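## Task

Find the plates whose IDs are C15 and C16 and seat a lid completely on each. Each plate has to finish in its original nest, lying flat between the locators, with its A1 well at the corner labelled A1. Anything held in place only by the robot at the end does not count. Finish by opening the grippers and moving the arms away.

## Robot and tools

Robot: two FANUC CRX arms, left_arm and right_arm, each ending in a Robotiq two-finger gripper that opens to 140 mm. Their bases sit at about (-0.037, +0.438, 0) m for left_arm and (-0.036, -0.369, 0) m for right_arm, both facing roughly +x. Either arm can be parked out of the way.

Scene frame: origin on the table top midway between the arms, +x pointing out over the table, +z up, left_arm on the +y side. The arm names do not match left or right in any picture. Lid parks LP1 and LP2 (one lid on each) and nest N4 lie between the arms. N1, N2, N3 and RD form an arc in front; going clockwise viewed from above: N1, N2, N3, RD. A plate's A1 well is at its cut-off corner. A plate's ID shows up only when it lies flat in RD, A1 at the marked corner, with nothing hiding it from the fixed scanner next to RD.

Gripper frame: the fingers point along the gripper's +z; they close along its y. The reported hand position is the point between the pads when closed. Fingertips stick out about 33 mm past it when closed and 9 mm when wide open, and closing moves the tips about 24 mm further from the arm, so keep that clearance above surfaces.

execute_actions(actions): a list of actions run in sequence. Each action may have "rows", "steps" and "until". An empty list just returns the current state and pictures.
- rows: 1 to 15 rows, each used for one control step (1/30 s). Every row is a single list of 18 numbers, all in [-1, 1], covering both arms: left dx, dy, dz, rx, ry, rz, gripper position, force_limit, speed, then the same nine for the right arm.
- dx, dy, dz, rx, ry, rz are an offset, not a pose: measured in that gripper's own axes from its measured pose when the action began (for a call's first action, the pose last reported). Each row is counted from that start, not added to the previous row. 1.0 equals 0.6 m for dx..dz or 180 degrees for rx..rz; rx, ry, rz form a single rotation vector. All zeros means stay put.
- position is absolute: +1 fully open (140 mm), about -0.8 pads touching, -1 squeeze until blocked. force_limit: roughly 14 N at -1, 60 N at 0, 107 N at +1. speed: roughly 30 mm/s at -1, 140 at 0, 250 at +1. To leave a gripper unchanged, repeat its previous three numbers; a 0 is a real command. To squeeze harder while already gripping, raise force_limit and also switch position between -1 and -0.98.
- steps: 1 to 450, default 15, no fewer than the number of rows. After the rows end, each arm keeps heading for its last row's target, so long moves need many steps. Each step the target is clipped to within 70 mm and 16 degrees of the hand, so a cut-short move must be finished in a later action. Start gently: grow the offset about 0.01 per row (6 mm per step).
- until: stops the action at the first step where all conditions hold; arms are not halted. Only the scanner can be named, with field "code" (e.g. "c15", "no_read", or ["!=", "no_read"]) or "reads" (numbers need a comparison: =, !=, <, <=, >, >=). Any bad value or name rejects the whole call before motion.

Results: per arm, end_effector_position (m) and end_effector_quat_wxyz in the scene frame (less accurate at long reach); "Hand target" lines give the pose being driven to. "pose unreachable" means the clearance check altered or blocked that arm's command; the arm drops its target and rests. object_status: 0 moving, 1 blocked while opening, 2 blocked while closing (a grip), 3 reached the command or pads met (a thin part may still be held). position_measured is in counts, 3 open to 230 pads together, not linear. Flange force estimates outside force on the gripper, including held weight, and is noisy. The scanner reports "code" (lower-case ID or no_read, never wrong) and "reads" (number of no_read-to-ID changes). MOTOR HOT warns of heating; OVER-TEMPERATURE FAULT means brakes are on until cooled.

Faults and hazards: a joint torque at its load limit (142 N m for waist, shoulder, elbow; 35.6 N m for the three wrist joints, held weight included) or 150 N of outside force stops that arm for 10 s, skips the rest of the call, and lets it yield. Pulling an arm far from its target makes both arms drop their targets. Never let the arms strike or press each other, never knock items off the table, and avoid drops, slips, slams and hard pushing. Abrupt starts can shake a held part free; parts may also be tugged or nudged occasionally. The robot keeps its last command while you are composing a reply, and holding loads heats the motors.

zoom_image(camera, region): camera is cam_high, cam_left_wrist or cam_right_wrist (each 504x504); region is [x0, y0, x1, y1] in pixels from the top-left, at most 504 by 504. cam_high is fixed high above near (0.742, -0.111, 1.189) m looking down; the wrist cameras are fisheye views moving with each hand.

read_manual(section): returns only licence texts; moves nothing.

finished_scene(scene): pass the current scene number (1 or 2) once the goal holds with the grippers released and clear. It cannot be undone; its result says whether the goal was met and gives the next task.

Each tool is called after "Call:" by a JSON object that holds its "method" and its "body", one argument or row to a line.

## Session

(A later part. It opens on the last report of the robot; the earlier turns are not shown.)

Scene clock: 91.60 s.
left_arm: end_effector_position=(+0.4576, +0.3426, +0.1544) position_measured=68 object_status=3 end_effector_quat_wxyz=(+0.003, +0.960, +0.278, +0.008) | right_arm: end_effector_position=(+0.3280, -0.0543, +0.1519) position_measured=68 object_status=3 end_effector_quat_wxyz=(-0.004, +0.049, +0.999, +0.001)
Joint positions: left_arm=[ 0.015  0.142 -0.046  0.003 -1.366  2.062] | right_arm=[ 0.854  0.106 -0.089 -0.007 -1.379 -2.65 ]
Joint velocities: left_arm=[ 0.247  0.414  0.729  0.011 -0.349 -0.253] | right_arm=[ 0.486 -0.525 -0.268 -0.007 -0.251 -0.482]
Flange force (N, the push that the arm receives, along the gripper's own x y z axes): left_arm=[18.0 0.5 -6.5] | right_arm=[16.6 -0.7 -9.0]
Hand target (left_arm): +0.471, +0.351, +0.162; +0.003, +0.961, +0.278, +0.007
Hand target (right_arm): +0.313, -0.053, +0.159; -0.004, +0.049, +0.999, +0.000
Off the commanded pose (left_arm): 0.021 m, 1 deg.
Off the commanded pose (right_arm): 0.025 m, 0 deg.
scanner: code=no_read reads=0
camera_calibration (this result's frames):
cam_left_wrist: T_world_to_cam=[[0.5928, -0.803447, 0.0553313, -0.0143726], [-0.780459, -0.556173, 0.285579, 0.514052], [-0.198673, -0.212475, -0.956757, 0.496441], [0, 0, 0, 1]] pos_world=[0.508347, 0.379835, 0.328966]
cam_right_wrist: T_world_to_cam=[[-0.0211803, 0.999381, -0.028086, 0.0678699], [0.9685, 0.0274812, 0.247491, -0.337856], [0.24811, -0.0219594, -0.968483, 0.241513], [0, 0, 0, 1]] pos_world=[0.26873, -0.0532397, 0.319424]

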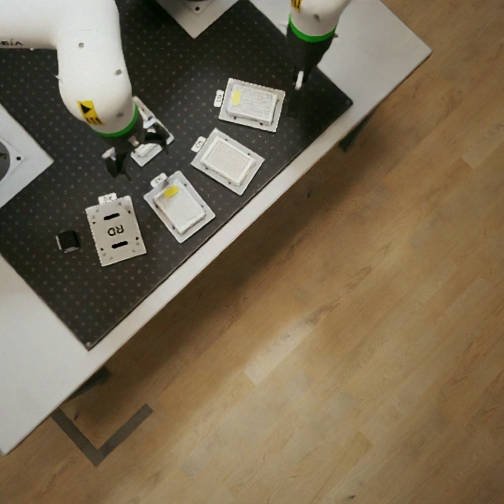

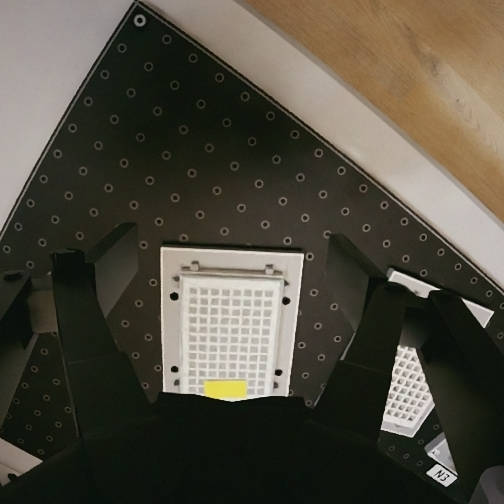

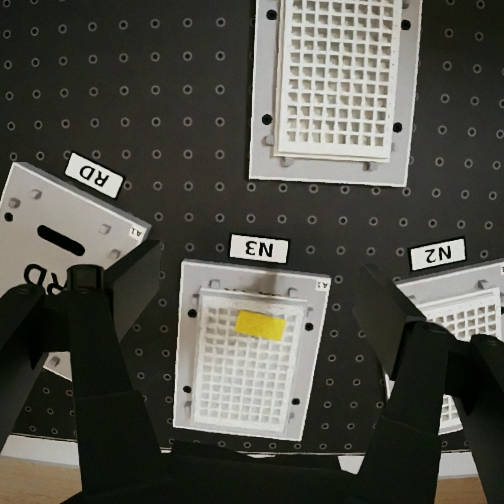

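Call:
{"method": "zoom_image", "body": {
  "camera": "cam_right_wrist",
  "region": [178, 262, 241, 325]
}}

Call:
{"method": "zoom_image", "body": {
  "camera": "cam_right_wrist",
  "region": [268, 272, 331, 335]
}}

Call:
{"method": "zoom_image", "body": {
  "camera": "cam_left_wrist",
  "region": [160, 248, 223, 311]
}}

Call:
{"method": "zoom_image", "body": {
  "camera": "cam_left_wrist",
  "region": [242, 252, 305, 315]
}}

Region (178, 262, 241, 325) of cam_right_wrist's 504x504 image, scaled by 8.000, with more detail than that image has.

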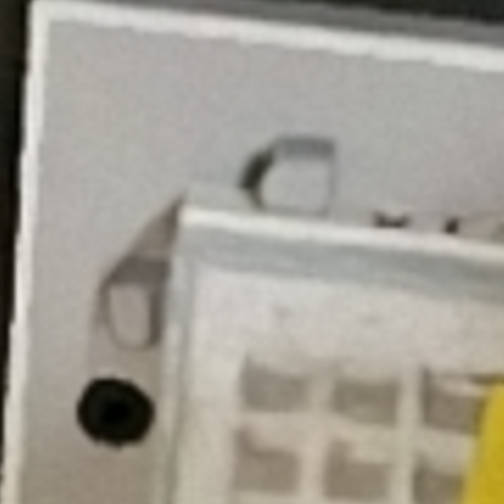

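Region (268, 272, 331, 335) of cam_right_wrist's 504x504 image, scaled by 8.000, with more detail than that image has.

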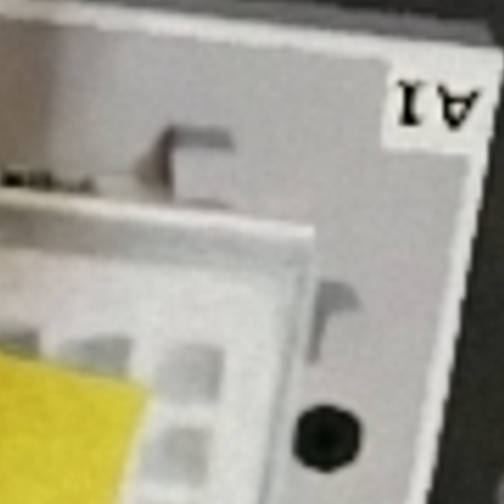

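Region (160, 248, 223, 311) of cam_left_wrist's 504x504 image, scaled by 8.000, with more detail than that image has.

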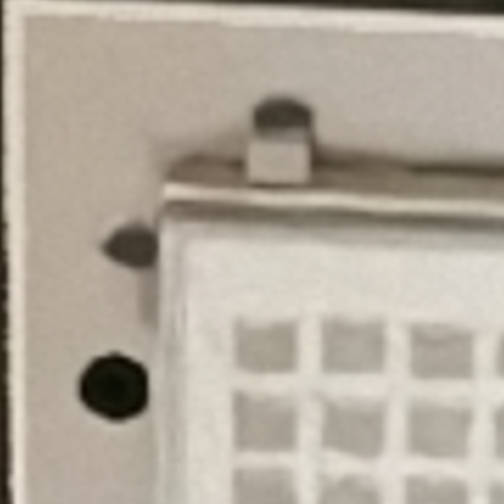

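Region (242, 252, 305, 315) of cam_left_wrist's 504x504 image, scaled by 8.000, with more detail than that image has.

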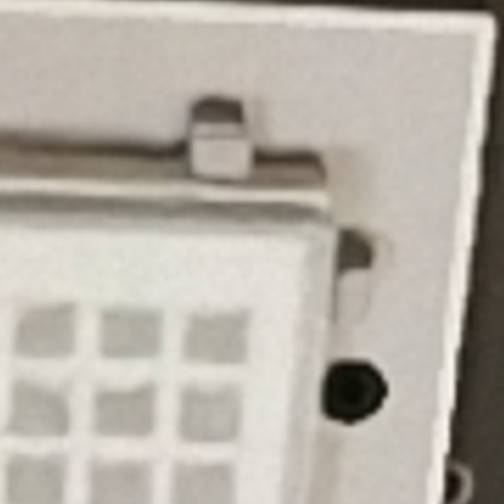

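Call:
{"method": "execute_actions", "body": {
  "actions": []
}}

Call:
{"method": "zoom_image", "body": {
  "camera": "cam_high",
  "region": [130, 60, 310, 250]
}}

Call:
{"method": "zoom_image", "body": {
  "camera": "cam_right_wrist",
  "region": [165, 270, 345, 450]
}}

Call:
{"method": "zoom_image", "body": {
  "camera": "cam_left_wrist",
  "region": [150, 250, 310, 410]
}}

Scene clock: 93.83 s.
left_arm: end_effector_position=(+0.4710, +0.3513, +0.1616) position_measured=68 object_status=3 end_effector_quat_wxyz=(+0.003, +0.961, +0.278, +0.007) | right_arm: end_effector_position=(+0.3127, -0.0535, +0.1593) position_measured=68 object_status=3 end_effector_quat_wxyz=(-0.004, +0.049, +0.999, +0.000)
Joint positions: left_arm=[ 0.031  0.17   0.003  0.003 -1.389  2.045] | right_arm=[ 0.883  0.075 -0.105 -0.007 -1.394 -2.679]
Joint velocities: left_arm=[ 0.     0.     0.002  0.001 -0.     0.001] | right_arm=[-0.     0.001  0.     0.     0.    -0.001]
Flange force (N, the push that the arm receives, along the gripper's own x y z axes): left_arm=[3.2 0.2 -1.2] | right_arm=[1.6 5.3 -1.1]
Hand target (left_arm): +0.471, +0.351, +0.162; +0.003, +0.961, +0.278, +0.007
Hand target (right_arm): +0.313, -0.053, +0.159; -0.004, +0.049, +0.999, +0.000
Off the commanded pose (left_arm): 0.004 m, 1 deg.
Off the commanded pose (right_arm): 0.008 m, 0 deg.
scanner: code=no_read reads=0
camera_calibration (this result's frames):
cam_left_wrist: T_world_to_cam=[[0.592308, -0.803889, 0.0541674, -0.0151272], [-0.78014, -0.555408, 0.287931, 0.526531], [-0.201379, -0.212802, -0.956118, 0.509057], [0, 0, 0, 1]] pos_world=[0.522241, 0.388607, 0.335934]
cam_right_wrist: T_world_to_cam=[[-0.0211702, 0.999374, -0.0283455, 0.0669956], [0.968529, 0.0275331, 0.247373, -0.324853], [0.247998, -0.0222165, -0.968506, 0.252465], [0, 0, 0, 1]] pos_world=[0.253437, -0.0524006, 0.326773]

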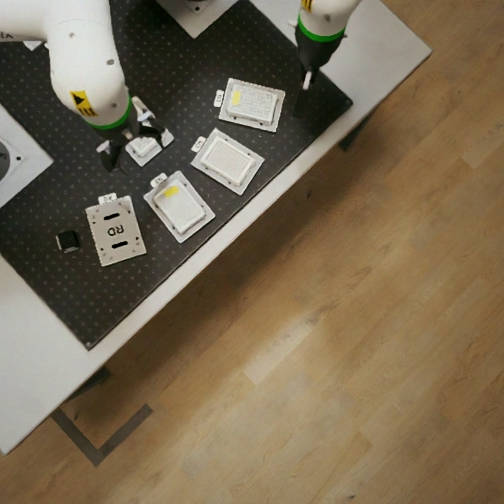

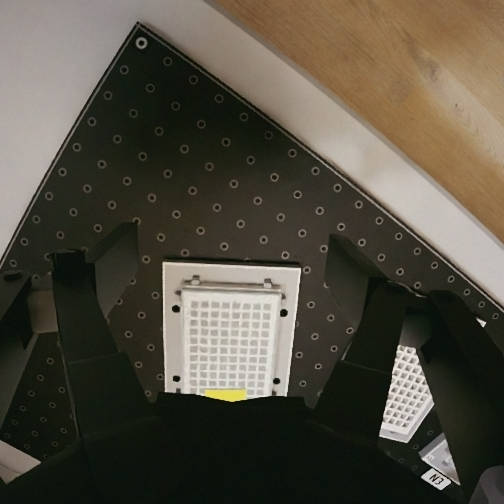

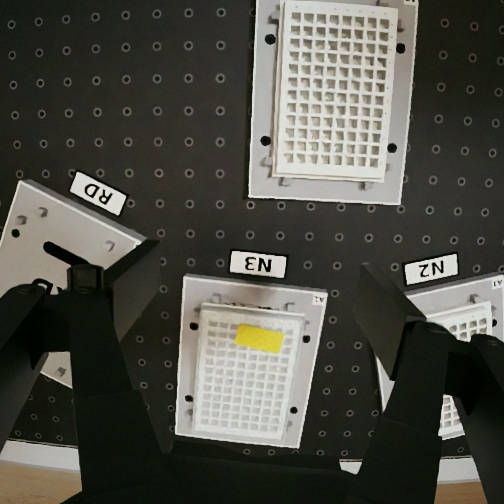

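Region (130, 60, 310, 250) of cam_high's 504x504 image, scaled by 2.653, with more detail than that image has; it fills the left 477 columns of this view, and the rest is white.

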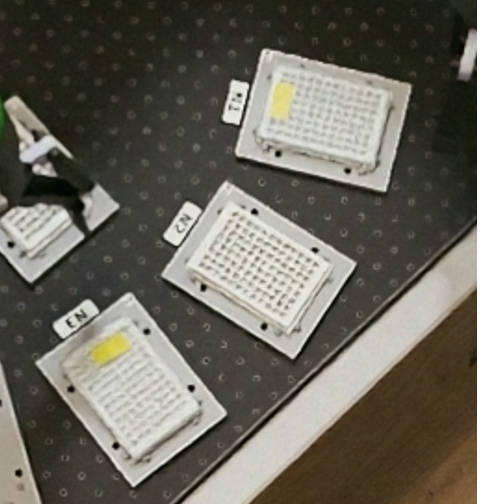

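Region (165, 270, 345, 450) of cam_right_wrist's 504x504 image, scaled by 2.800, with more detail than that image has.

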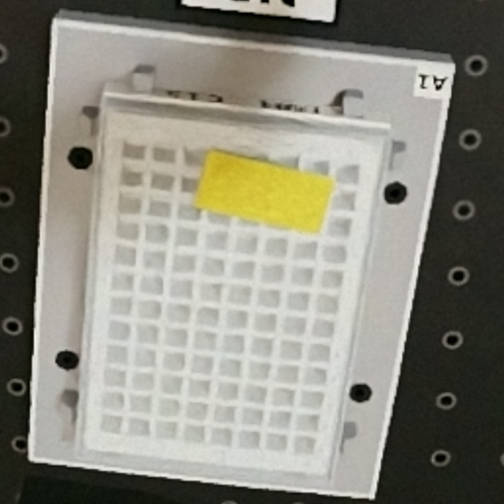

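Region (150, 250, 310, 410) of cam_left_wrist's 504x504 image, scaled by 3.150, with more detail than that image has.

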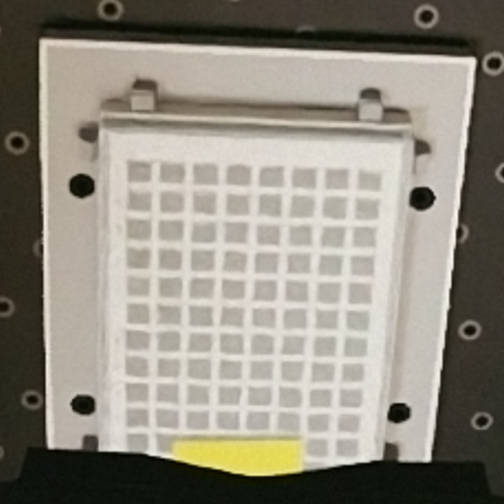

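Both lids lie flat and centred on C15 (N3) and C16 (N1). All plates are still in their nests and both arms are clear, so I'm ending the scene.

Call:
{"method": "finished_scene", "body": {
  "scene": 2
}}

The scene is finished: the task was done.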